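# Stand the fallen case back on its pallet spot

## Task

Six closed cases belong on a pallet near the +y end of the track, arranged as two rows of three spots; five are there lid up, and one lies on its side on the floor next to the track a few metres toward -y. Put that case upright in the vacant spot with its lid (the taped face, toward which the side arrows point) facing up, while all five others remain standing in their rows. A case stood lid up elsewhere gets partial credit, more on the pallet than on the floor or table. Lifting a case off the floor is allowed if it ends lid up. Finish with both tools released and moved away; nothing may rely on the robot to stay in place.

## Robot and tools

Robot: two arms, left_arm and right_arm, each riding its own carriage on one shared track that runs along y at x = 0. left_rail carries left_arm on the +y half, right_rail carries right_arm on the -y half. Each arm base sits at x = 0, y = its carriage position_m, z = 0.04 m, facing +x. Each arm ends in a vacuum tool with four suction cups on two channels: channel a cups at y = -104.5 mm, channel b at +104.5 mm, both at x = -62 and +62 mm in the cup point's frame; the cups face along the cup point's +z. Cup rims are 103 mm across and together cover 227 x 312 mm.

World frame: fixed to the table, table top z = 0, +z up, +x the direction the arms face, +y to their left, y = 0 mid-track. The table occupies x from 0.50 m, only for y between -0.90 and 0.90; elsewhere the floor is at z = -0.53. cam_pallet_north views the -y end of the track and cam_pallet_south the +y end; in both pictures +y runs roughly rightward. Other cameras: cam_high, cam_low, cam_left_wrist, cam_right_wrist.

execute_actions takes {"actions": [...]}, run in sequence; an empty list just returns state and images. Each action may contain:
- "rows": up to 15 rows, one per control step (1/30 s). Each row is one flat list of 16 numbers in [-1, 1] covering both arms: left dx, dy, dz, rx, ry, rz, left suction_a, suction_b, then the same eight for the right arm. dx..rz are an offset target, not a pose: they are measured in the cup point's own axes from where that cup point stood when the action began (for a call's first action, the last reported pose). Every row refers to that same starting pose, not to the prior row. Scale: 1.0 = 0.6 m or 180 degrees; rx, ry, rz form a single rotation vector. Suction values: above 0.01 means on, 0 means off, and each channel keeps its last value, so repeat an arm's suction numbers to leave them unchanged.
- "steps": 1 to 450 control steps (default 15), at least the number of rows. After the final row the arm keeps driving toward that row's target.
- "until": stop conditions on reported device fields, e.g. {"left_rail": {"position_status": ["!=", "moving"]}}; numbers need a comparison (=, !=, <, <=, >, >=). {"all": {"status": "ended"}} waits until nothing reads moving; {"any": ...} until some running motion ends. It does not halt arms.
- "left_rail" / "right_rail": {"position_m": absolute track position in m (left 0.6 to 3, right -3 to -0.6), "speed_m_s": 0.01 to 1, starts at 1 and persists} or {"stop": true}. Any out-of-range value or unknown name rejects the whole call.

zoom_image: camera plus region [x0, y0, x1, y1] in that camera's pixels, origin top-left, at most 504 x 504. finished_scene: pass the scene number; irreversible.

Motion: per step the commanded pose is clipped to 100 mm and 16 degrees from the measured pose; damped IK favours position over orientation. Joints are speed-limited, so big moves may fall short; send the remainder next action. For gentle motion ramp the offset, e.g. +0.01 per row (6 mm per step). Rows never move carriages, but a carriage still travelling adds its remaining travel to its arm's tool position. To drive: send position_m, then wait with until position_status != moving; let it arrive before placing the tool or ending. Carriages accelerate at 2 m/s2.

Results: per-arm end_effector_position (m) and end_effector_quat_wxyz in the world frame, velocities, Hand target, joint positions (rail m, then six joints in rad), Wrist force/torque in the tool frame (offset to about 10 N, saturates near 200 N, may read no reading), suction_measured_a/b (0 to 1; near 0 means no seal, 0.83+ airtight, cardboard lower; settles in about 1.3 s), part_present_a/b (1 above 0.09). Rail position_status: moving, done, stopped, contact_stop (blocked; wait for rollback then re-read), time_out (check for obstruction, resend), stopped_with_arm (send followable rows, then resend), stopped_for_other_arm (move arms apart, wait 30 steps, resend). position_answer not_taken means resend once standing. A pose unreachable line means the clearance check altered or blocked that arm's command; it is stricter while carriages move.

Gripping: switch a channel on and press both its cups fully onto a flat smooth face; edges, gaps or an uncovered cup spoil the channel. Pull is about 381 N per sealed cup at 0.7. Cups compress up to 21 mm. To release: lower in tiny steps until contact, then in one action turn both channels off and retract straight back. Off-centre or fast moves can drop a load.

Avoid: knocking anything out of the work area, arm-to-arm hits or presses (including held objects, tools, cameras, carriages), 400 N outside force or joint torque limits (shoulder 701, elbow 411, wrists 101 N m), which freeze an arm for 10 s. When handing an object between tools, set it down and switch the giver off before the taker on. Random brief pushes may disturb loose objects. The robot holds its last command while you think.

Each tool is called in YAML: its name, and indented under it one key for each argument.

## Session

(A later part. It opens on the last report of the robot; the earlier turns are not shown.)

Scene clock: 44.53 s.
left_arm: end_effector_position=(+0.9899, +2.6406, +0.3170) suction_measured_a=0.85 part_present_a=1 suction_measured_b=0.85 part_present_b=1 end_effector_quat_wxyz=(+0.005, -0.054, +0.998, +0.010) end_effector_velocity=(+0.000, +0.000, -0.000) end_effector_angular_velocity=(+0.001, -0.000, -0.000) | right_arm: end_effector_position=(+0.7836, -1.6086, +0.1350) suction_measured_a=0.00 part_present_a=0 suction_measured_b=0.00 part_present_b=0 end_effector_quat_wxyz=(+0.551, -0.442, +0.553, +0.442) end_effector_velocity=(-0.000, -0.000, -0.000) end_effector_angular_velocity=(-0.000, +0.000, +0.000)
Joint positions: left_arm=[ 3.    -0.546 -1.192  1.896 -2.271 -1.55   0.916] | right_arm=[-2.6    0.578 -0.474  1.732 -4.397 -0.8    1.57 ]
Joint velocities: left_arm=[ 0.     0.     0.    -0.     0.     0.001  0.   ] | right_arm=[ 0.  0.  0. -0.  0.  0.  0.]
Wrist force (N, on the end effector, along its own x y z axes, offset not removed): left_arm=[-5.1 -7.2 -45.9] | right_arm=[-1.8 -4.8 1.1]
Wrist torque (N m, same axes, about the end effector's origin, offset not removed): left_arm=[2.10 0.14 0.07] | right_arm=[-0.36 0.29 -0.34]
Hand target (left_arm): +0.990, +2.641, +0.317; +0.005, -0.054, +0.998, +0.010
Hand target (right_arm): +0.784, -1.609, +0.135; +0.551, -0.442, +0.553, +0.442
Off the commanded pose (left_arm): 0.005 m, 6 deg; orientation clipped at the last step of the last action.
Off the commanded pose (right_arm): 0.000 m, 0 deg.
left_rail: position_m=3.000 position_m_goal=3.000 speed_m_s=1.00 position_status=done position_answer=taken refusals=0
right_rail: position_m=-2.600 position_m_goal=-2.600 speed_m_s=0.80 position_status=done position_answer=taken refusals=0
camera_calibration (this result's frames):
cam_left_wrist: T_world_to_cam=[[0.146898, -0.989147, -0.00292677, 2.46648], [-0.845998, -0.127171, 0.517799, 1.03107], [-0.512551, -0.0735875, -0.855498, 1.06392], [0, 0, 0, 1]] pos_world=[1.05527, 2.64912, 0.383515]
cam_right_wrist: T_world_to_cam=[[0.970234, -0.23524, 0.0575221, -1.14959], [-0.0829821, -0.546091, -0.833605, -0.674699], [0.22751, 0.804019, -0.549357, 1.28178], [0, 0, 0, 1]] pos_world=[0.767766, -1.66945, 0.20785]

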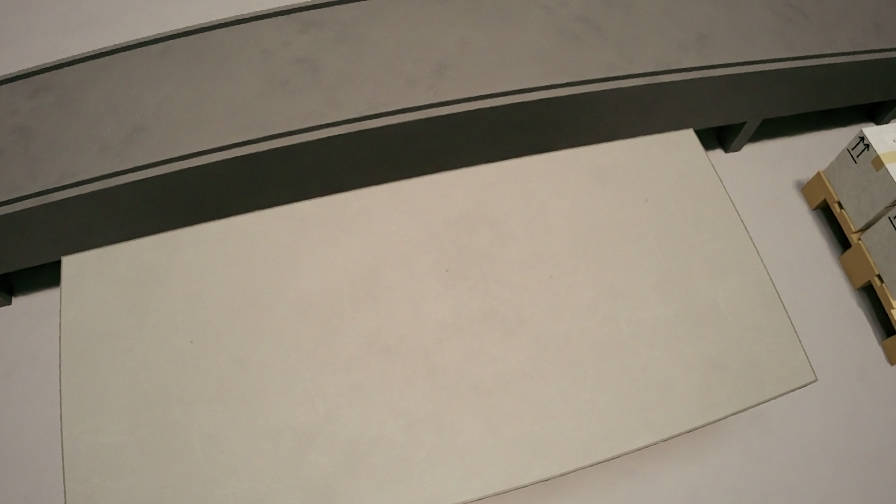

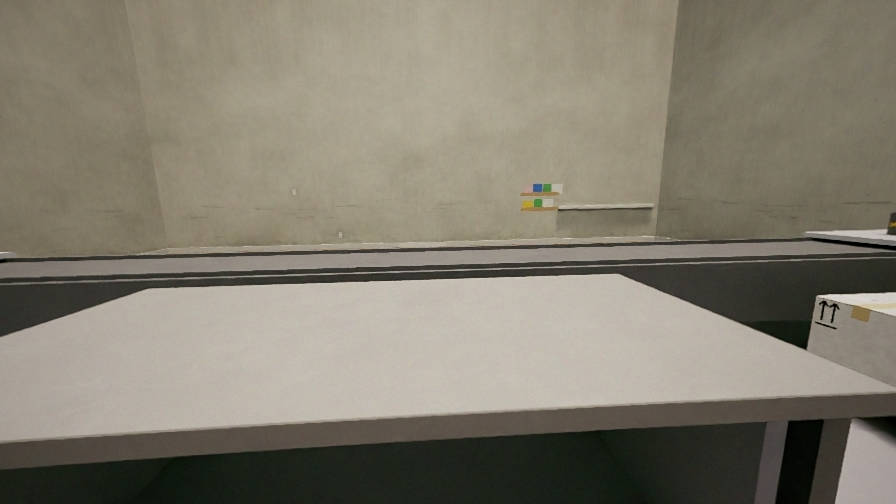

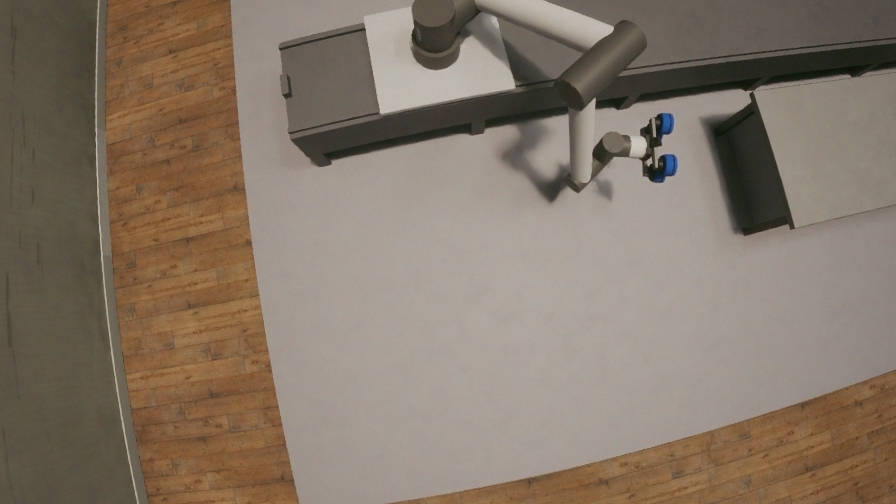

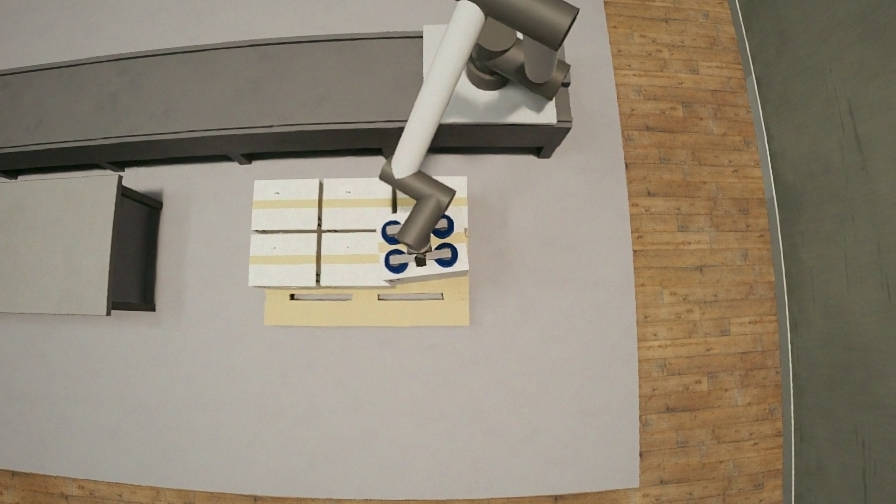

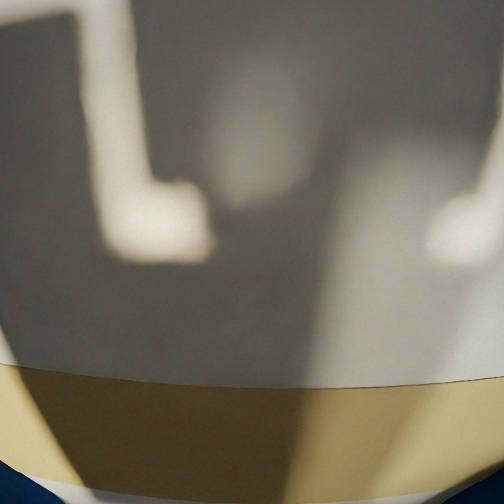

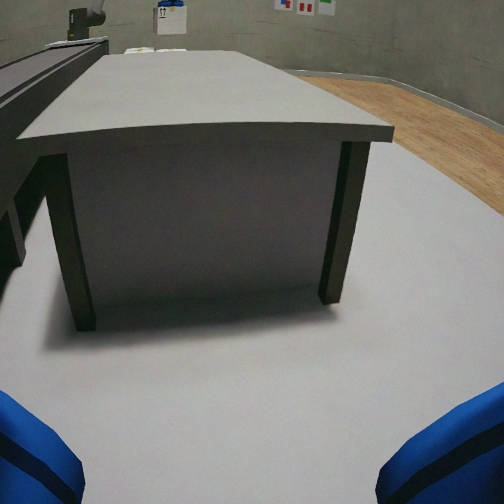

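execute_actions:
  actions:
    - {"rows": [[-0.0012,0.0030,0.0022,0.0003,0.0002,0.0017,1,1,0,0,0,0,0,0,0,0],[-0.0037,0.0089,0.0073,0.001,0.0005,0.0052,1,1,0,0,0,0,0,0,0,0],[-0.0074,0.0177,0.0146,0.0019,0.0009,0.0104,1,1,0,0,0,0,0,0,0,0],[-0.0123,0.0295,0.0255,0.0032,0.0015,0.0173,1,1,0,0,0,0,0,0,0,0],[-0.0172,0.0412,0.0399,0.0045,0.0021,0.0242,1,1,0,0,0,0,0,0,0,0],[-0.0213,0.0511,0.0579,0.0056,0.0026,0.03,1,1,0,0,0,0,0,0,0,0],[-0.0243,0.0585,0.0793,0.0064,0.003,0.0345,1,1,0,0,0,0,0,0,0,0],[-0.0241,0.0580,0.1041,0.0064,0.003,0.0345,1,1,0,0,0,0,0,0,0,0],[-0.0238,0.0574,0.1324,0.0064,0.003,0.0345,1,1,0,0,0,0,0,0,0,0],[-0.0235,0.0568,0.1643,0.0064,0.003,0.0345,1,1,0,0,0,0,0,0,0,0],[-0.0231,0.0561,0.1997,0.0064,0.003,0.0345,1,1,0,0,0,0,0,0,0,0],[-0.0227,0.0554,0.2386,0.0064,0.003,0.0345,1,1,0,0,0,0,0,0,0,0],[-0.0223,0.0545,0.2811,0.0064,0.003,0.0345,1,1,0,0,0,0,0,0,0,0],[-0.0218,0.0536,0.3272,0.0064,0.003,0.0345,1,1,0,0,0,0,0,0,0,0],[-0.0180,0.0462,0.7096,0.0064,0.003,0.0345,1,1,0,0,0,0,0,0,0,0]], "steps": 29}

Scene clock: 47.63 s.
left_arm: end_effector_position=(+0.9900, +2.6816, -0.0212) suction_measured_a=0.85 part_present_a=1 suction_measured_b=0.85 part_present_b=1 end_effector_quat_wxyz=(-0.003, -0.000, +1.000, +0.001) end_effector_velocity=(+0.016, -0.002, -0.476) end_effector_angular_velocity=(-0.005, -0.008, -0.002) | right_arm: end_effector_position=(+0.7836, -1.6086, +0.1350) suction_measured_a=0.00 part_present_a=0 suction_measured_b=0.00 part_present_b=0 end_effector_quat_wxyz=(+0.551, -0.442, +0.553, +0.442) end_effector_velocity=(+0.000, +0.000, +0.000) end_effector_angular_velocity=(+0.000, +0.000, -0.000)
Joint positions: left_arm=[ 3.    -0.505 -0.863  2.006 -2.708 -1.572  1.065] | right_arm=[-2.6    0.578 -0.474  1.732 -4.397 -0.8    1.57 ]
Joint velocities: left_arm=[ 0.     0.006  0.563 -0.027 -0.545 -0.     0.008] | right_arm=[ 0.  0. -0.  0. -0. -0.  0.]
Wrist force (N, on the end effector, along its own x y z axes, offset not removed): left_arm=[-3.5 -8.4 -49.4] | right_arm=[-0.9 -5.0 1.3]
Wrist torque (N m, same axes, about the end effector's origin, offset not removed): left_arm=[1.89 0.05 -0.04] | right_arm=[-0.43 0.19 -0.31]
Hand target (left_arm): +0.992, +2.682, -0.098; -0.002, -0.000, +1.000, +0.001
Hand target (right_arm): +0.784, -1.609, +0.135; +0.551, -0.442, +0.553, +0.442
Off the commanded pose (left_arm): 0.088 m, 0 deg; position clipped at the last step of the last action.
Off the commanded pose (right_arm): 0.000 m, 0 deg.
left_rail: position_m=3.000 position_m_goal=3.000 speed_m_s=1.00 position_status=done position_answer=taken refusals=0
right_rail: position_m=-2.600 position_m_goal=-2.600 speed_m_s=0.80 position_status=done position_answer=taken refusals=0
camera_calibration (this result's frames):
cam_left_wrist: T_world_to_cam=[[0.0394673, -0.999135, 0.0130663, 2.63951], [-0.846469, -0.0264824, 0.53178, 0.942336], [-0.530974, -0.0320481, -0.846782, 0.684688], [0, 0, 0, 1]] pos_world=[1.05704, 2.68412, 0.0441781]
cam_right_wrist: T_world_to_cam=[[0.970234, -0.235241, 0.0575217, -1.14959], [-0.0829826, -0.546092, -0.833605, -0.674699], [0.22751, 0.804019, -0.549357, 1.28178], [0, 0, 0, 1]] pos_world=[0.767766, -1.66945, 0.20785]

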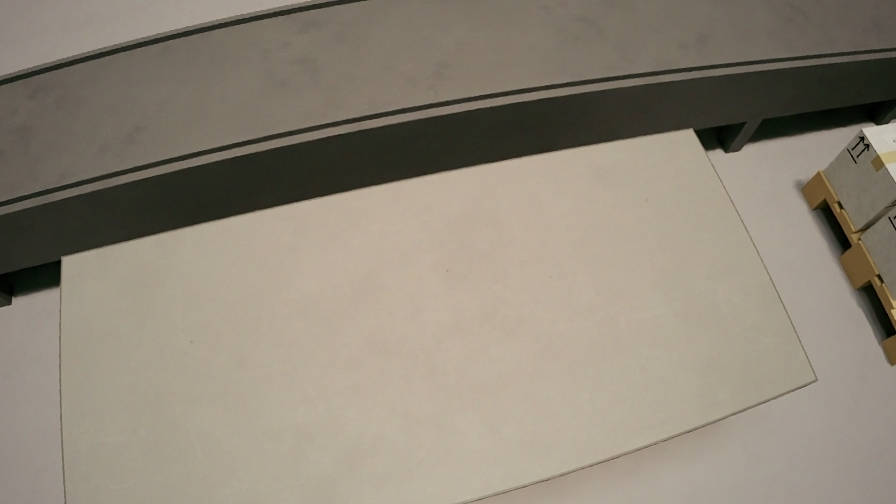

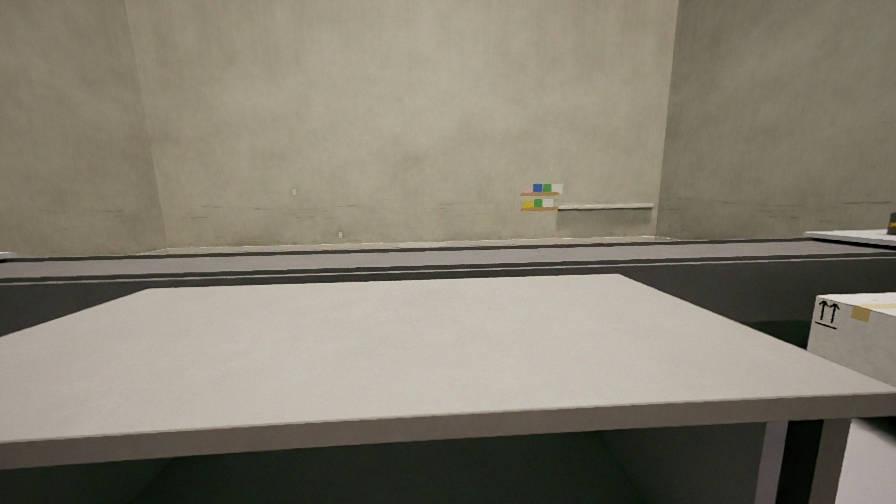

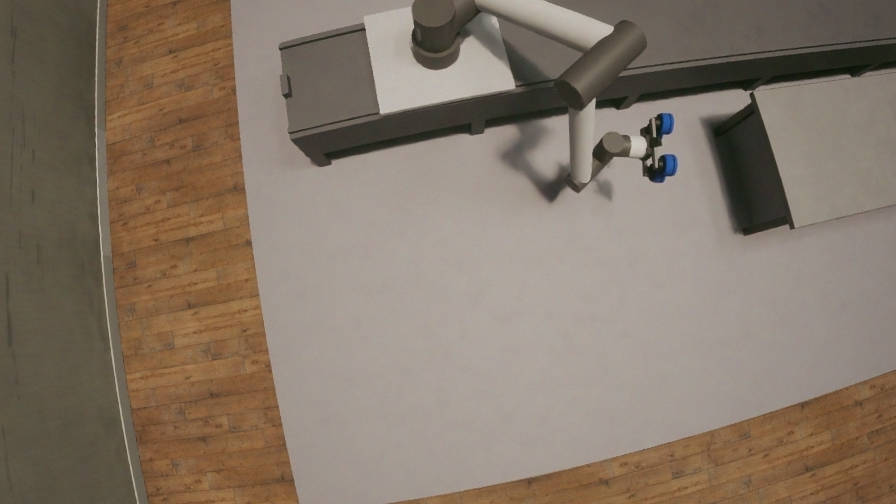

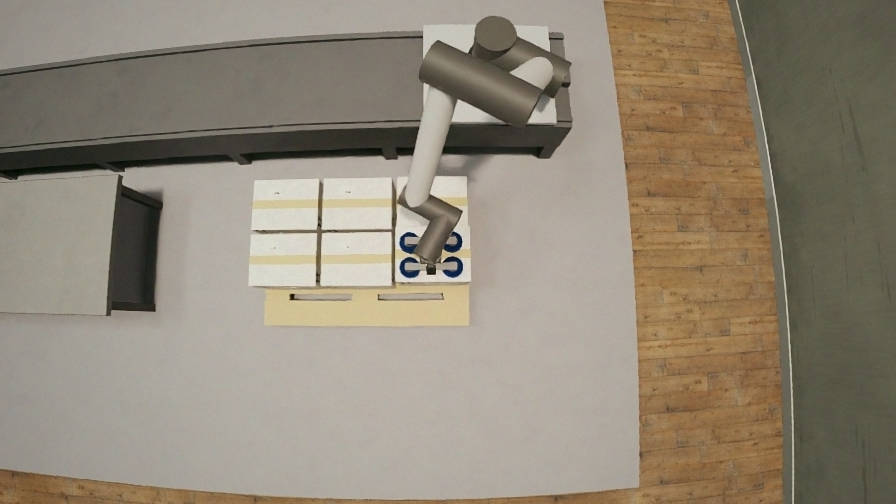

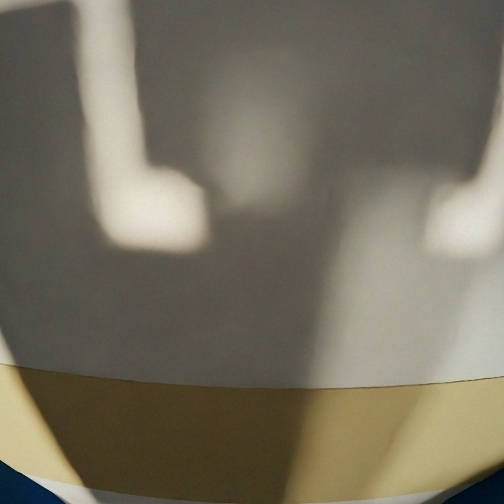

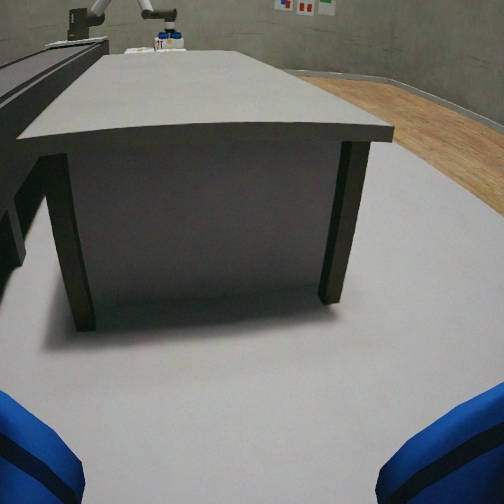

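execute_actions:
  actions: []

Scene clock: 48.27 s.
left_arm: end_effector_position=(+0.9916, +2.6818, -0.0973) suction_measured_a=0.85 part_present_a=1 suction_measured_b=0.85 part_present_b=1 end_effector_quat_wxyz=(-0.002, -0.000, +1.000, +0.001) end_effector_velocity=(-0.000, +0.000, -0.004) end_effector_angular_velocity=(+0.000, +0.000, -0.000) | right_arm: end_effector_position=(+0.7836, -1.6086, +0.1350) suction_measured_a=0.00 part_present_a=0 suction_measured_b=0.00 part_present_b=0 end_effector_quat_wxyz=(+0.551, -0.442, +0.553, +0.442) end_effector_velocity=(+0.000, -0.000, -0.000) end_effector_angular_velocity=(-0.000, +0.000, -0.000)
Joint positions: left_arm=[ 3.    -0.504 -0.772  1.998 -2.792 -1.572  1.066] | right_arm=[-2.6    0.578 -0.474  1.732 -4.397 -0.8    1.57 ]
Joint velocities: left_arm=[ 0.     0.     0.005 -0.    -0.004 -0.     0.   ] | right_arm=[ 0. -0.  0. -0. -0. -0.  0.]
Wrist force (N, on the end effector, along its own x y z axes, offset not removed): left_arm=[0.0 -8.9 -55.6] | right_arm=[0.9 -4.1 2.0]
Wrist torque (N m, same axes, about the end effector's origin, offset not removed): left_arm=[2.47 -0.55 -0.18] | right_arm=[-0.30 -0.01 -0.37]
Hand target (left_arm): +0.992, +2.682, -0.098; -0.002, -0.000, +1.000, +0.001
Hand target (right_arm): +0.784, -1.609, +0.135; +0.551, -0.442, +0.553, +0.442
Off the commanded pose (left_arm): 0.015 m, 0 deg; position clipped at the last step of the last action.
Off the commanded pose (right_arm): 0.000 m, 0 deg.
left_rail: position_m=3.000 position_m_goal=3.000 speed_m_s=1.00 position_status=done position_answer=taken refusals=0
right_rail: position_m=-2.600 position_m_goal=-2.600 speed_m_s=0.80 position_status=done position_answer=taken refusals=0
camera_calibration (this result's frames):
cam_left_wrist: T_world_to_cam=[[0.0392028, -0.999135, 0.0138829, 2.64102], [-0.847149, -0.025865, 0.530725, 0.983024], [-0.529907, -0.0325668, -0.84743, 0.621408], [0, 0, 0, 1]] pos_world=[1.05852, 2.6844, -0.0317801]
cam_right_wrist: T_world_to_cam=[[0.970234, -0.235241, 0.057522, -1.14959], [-0.0829823, -0.546091, -0.833605, -0.674699], [0.22751, 0.804019, -0.549357, 1.28178], [0, 0, 0, 1]] pos_world=[0.767766, -1.66945, 0.20785]

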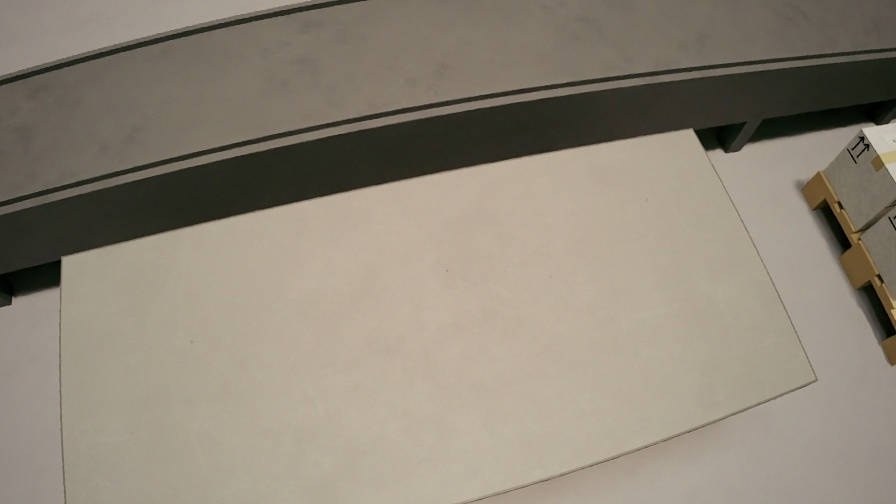

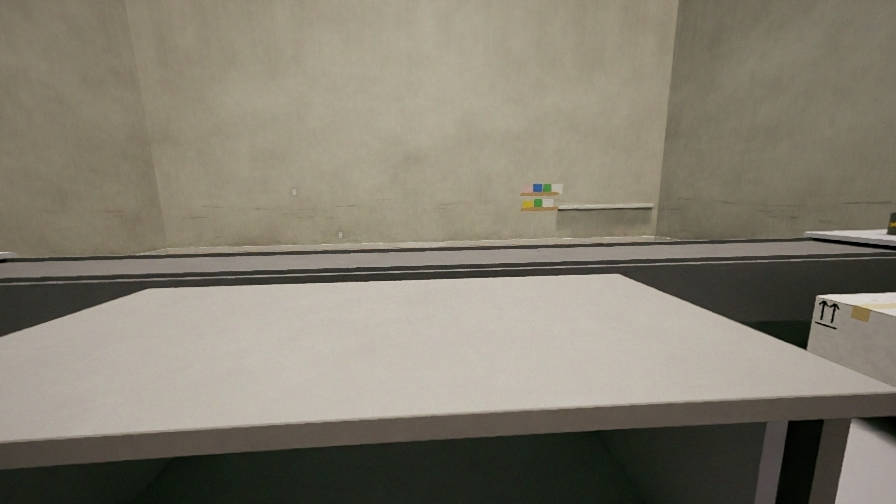

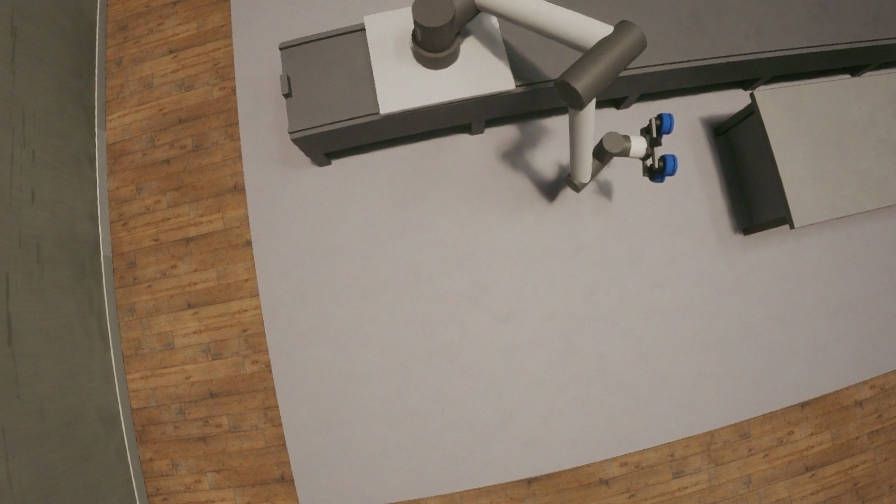

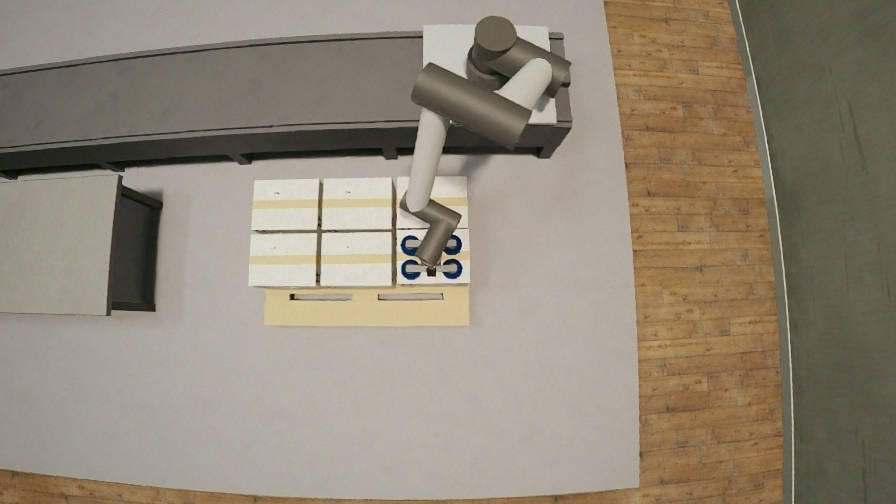

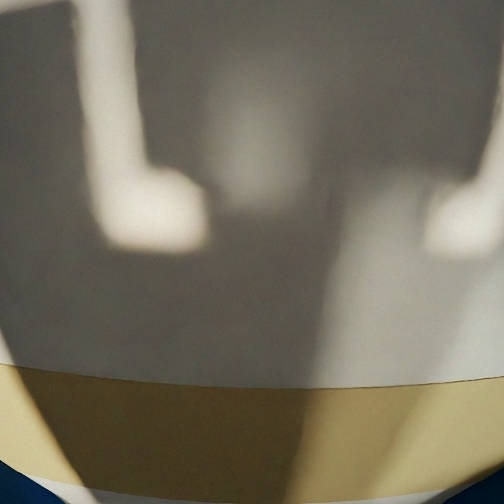

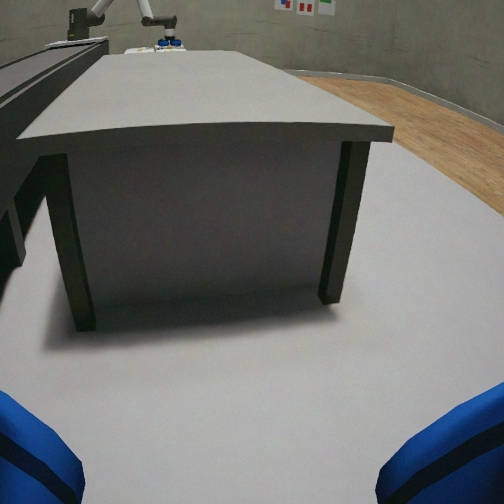

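zoom_image:
  camera: "cam_pallet_south"
  region: [360, 165, 490, 295]

zoom_image:
  camera: "cam_right_wrist"
  region: [110, 10, 210, 70]

Region (360, 165, 490, 295) of cam_pallet_south's 896x504 image, scaled by 3.877, with more detail than that image has.

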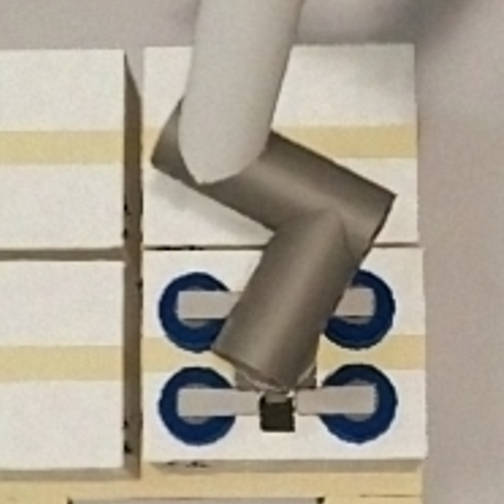

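Region (110, 10, 210, 70) of cam_right_wrist's 504x504 image, scaled by 5.040, with more detail than that image has; it fills the top 302 rows of this view, and the rest is white.

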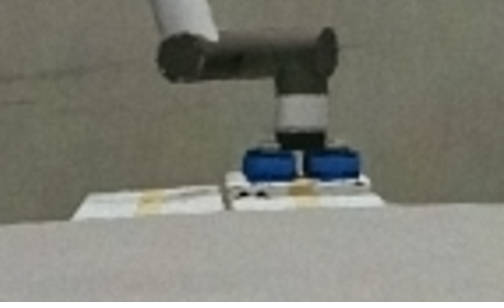

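execute_actions:
  actions:
    - {"rows": [[-0.004,-0.002,0.010,0.0002,-0.0004,0,1,1,0,0,0,0,0,0,0,0],[-0.0095,-0.0047,0.023,0.0004,-0.0009,0,1,1,0,0,0,0,0,0,0,0],[-0.0138,-0.0067,0.034,0.0006,-0.0013,0,1,1,0,0,0,0,0,0,0,0]], "steps": 3}

Scene clock: 49.10 s.
left_arm: end_effector_position=(+0.9930, +2.6811, -0.1008) suction_measured_a=0.85 part_present_a=1 suction_measured_b=0.85 part_present_b=1 end_effector_quat_wxyz=(-0.002, -0.000, +1.000, +0.000) end_effector_velocity=(+0.035, -0.017, -0.078) end_effector_angular_velocity=(-0.010, -0.021, -0.000) | right_arm: end_effector_position=(+0.7836, -1.6086, +0.1350) suction_measured_a=0.00 part_present_a=0 suction_measured_b=0.00 part_present_b=0 end_effector_quat_wxyz=(+0.551, -0.442, +0.553, +0.442) end_effector_velocity=(-0.000, +0.000, -0.000) end_effector_angular_velocity=(-0.000, +0.000, -0.000)
Joint positions: left_arm=[ 3.    -0.504 -0.767  1.996 -2.796 -1.572  1.066] | right_arm=[-2.6    0.578 -0.474  1.732 -4.397 -0.8    1.57 ]
Joint velocities: left_arm=[ 0.     0.001  0.111 -0.061 -0.072  0.002  0.001] | right_arm=[ 0.  0.  0. -0.  0. -0. -0.]
Wrist force (N, on the end effector, along its own x y z axes, offset not removed): left_arm=[6.5 -3.7 -64.1] | right_arm=[0.3 -1.9 1.9]
Wrist torque (N m, same axes, about the end effector's origin, offset not removed): left_arm=[2.07 -0.17 -0.24] | right_arm=[-0.02 0.06 -0.31]
Hand target (left_arm): +0.999, +2.678, -0.117; -0.000, -0.000, +1.000, -0.000
Hand target (right_arm): +0.784, -1.609, +0.135; +0.551, -0.442, +0.553, +0.442
Off the commanded pose (left_arm): 0.018 m, 0 deg.
Off the commanded pose (right_arm): 0.000 m, 0 deg.
left_rail: position_m=3.000 position_m_goal=3.000 speed_m_s=1.00 position_status=done position_answer=taken refusals=0
right_rail: position_m=-2.600 position_m_goal=-2.600 speed_m_s=0.80 position_status=done position_answer=taken refusals=0
camera_calibration (this result's frames):
cam_left_wrist: T_world_to_cam=[[0.0392023, -0.999129, 0.0142973, 2.64037], [-0.847597, -0.0256723, 0.53002, 0.985953], [-0.529191, -0.0328963, -0.847865, 0.619217], [0, 0, 0, 1]] pos_world=[1.05987, 2.68375, -0.0353123]
cam_right_wrist: T_world_to_cam=[[0.970234, -0.235241, 0.0575219, -1.14959], [-0.0829824, -0.546092, -0.833605, -0.674699], [0.22751, 0.804019, -0.549357, 1.28178], [0, 0, 0, 1]] pos_world=[0.767766, -1.66945, 0.20785]

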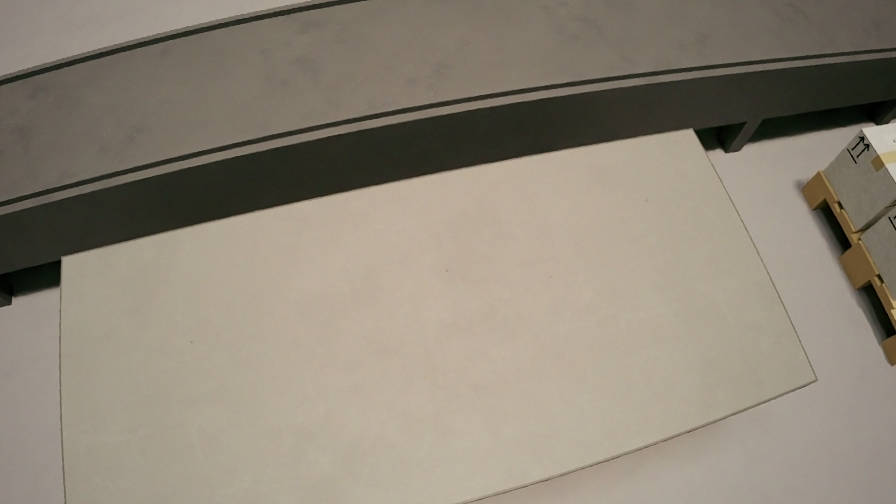

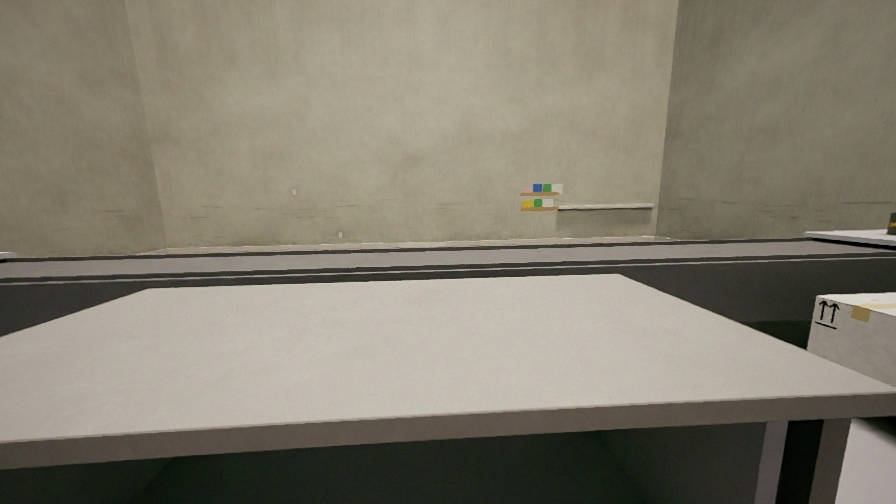

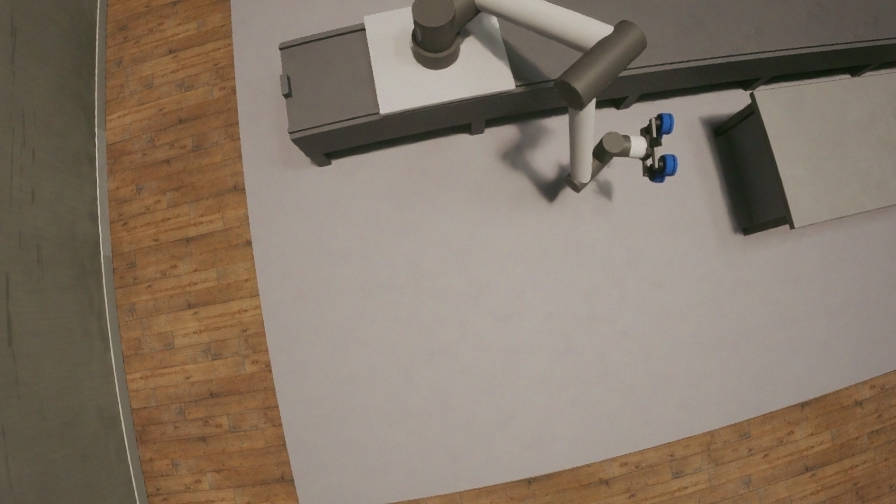

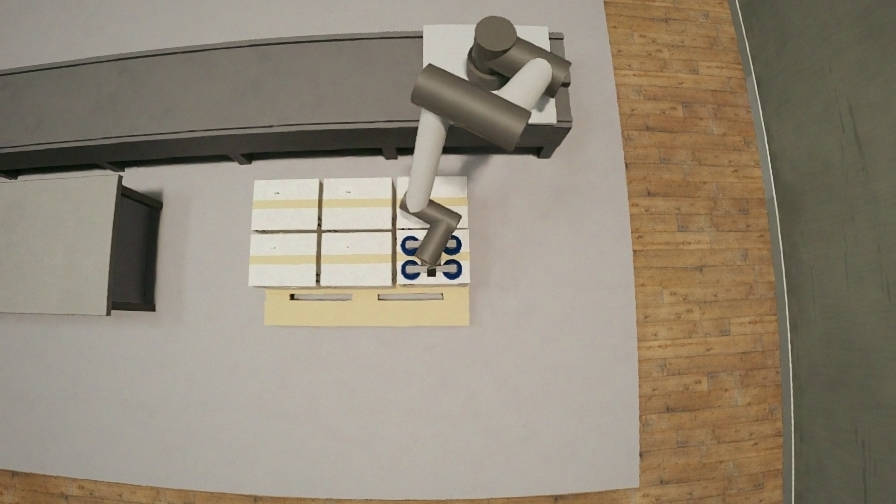

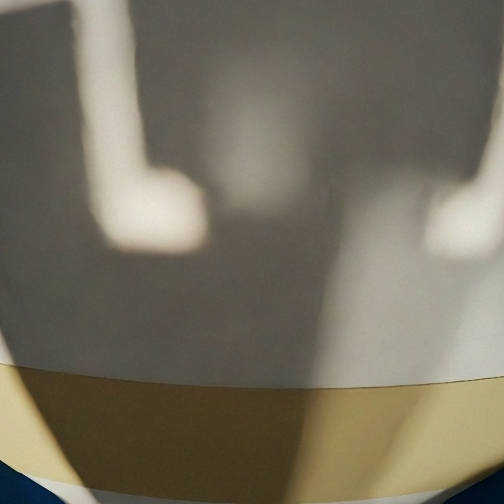

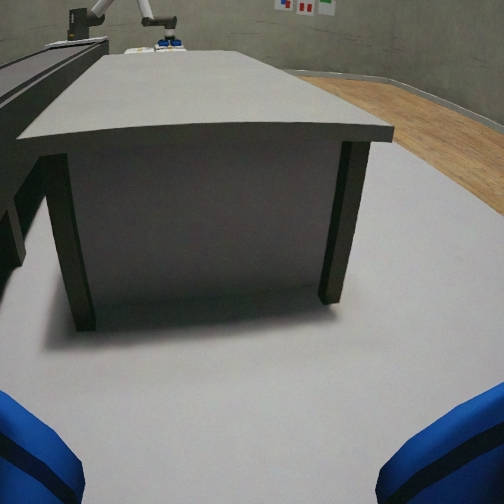

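execute_actions:
  actions: []

Scene clock: 49.77 s.
left_arm: end_effector_position=(+0.9993, +2.6781, -0.1173) suction_measured_a=0.85 part_present_a=1 suction_measured_b=0.85 part_present_b=1 end_effector_quat_wxyz=(-0.000, -0.000, +1.000, -0.000) end_effector_velocity=(+0.000, -0.000, -0.001) end_effector_angular_velocity=(-0.000, -0.000, +0.000) | right_arm: end_effector_position=(+0.7836, -1.6086, +0.1350) suction_measured_a=0.00 part_present_a=0 suction_measured_b=0.00 part_present_b=0 end_effector_quat_wxyz=(+0.551, -0.442, +0.553, +0.442) end_effector_velocity=(-0.000, +0.000, -0.000) end_effector_angular_velocity=(+0.000, +0.000, +0.000)
Joint positions: left_arm=[ 3.    -0.504 -0.744  1.984 -2.81  -1.572  1.066] | right_arm=[-2.6    0.578 -0.474  1.732 -4.397 -0.8    1.57 ]
Joint velocities: left_arm=[ 0.     0.     0.001 -0.    -0.001  0.     0.   ] | right_arm=[ 0.  0.  0.  0. -0.  0.  0.]
Wrist force (N, on the end effector, along its own x y z axes, offset not removed): left_arm=[6.6 -5.8 -49.7] | right_arm=[0.4 -4.4 0.1]
Wrist torque (N m, same axes, about the end effector's origin, offset not removed): left_arm=[2.55 -1.50 0.07] | right_arm=[-0.43 -0.07 -0.33]
Hand target (left_arm): +0.999, +2.678, -0.117; -0.000, -0.000, +1.000, -0.000
Hand target (right_arm): +0.784, -1.609, +0.135; +0.551, -0.442, +0.553, +0.442
Off the commanded pose (left_arm): 0.001 m, 0 deg.
Off the commanded pose (right_arm): 0.000 m, 0 deg.
left_rail: position_m=3.000 position_m_goal=3.000 speed_m_s=1.00 position_status=done position_answer=taken refusals=0
right_rail: position_m=-2.600 position_m_goal=-2.600 speed_m_s=0.80 position_status=done position_answer=taken refusals=0
camera_calibration (this result's frames):
cam_left_wrist: T_world_to_cam=[[0.0391471, -0.999108, 0.0158515, 2.63748], [-0.849253, -0.0249079, 0.527398, 0.999208], [-0.526533, -0.0341081, -0.84947, 0.608844], [0, 0, 0, 1]] pos_world=[1.06591, 2.68078, -0.0515945]
cam_right_wrist: T_world_to_cam=[[0.970234, -0.23524, 0.057522, -1.14959], [-0.0829823, -0.546091, -0.833605, -0.674699], [0.22751, 0.804019, -0.549357, 1.28178], [0, 0, 0, 1]] pos_world=[0.767766, -1.66945, 0.20785]

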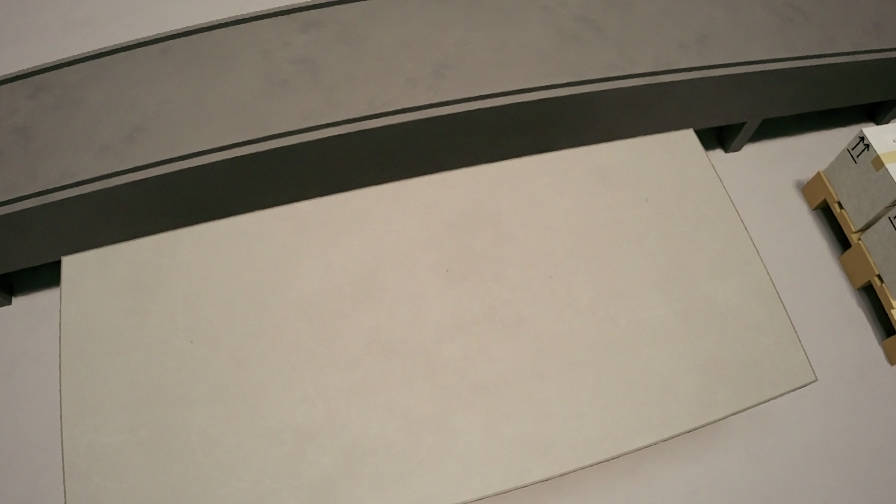

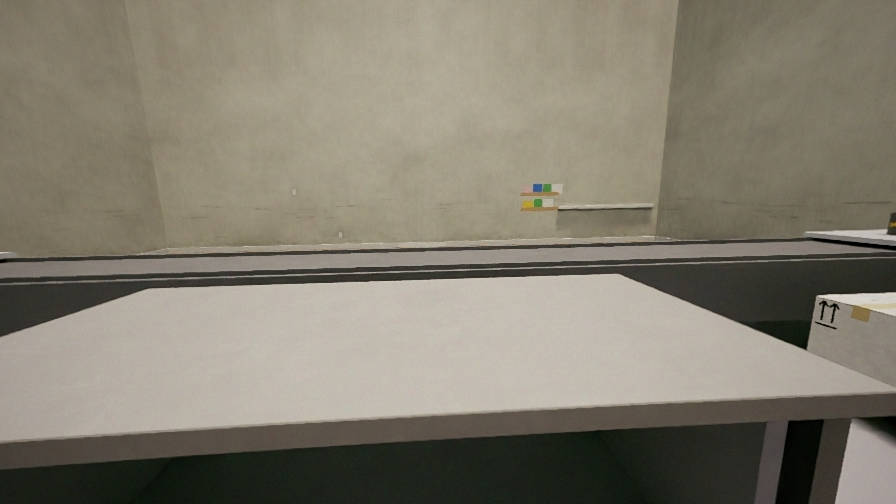

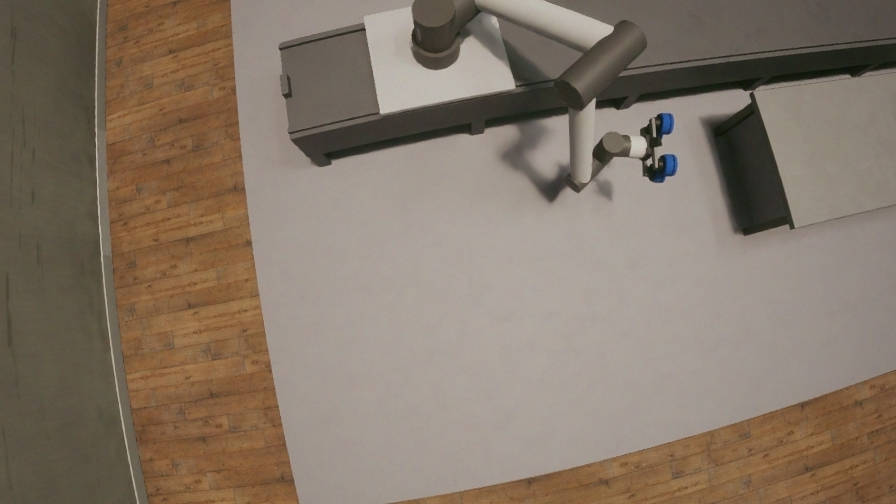

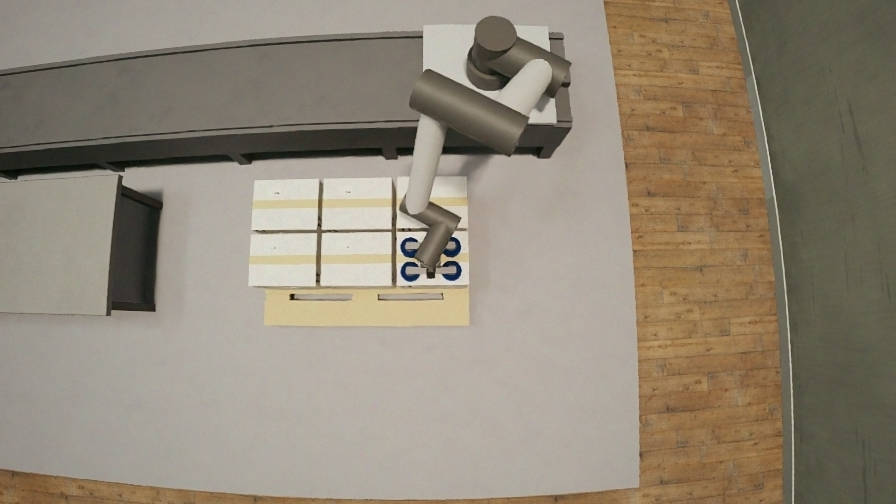

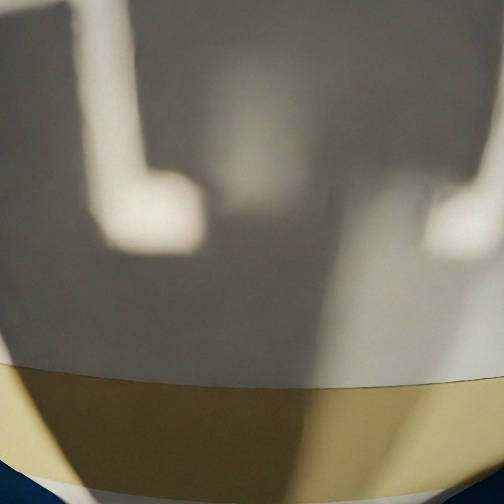

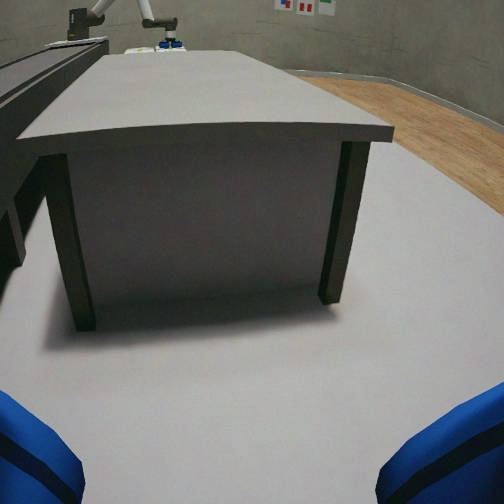

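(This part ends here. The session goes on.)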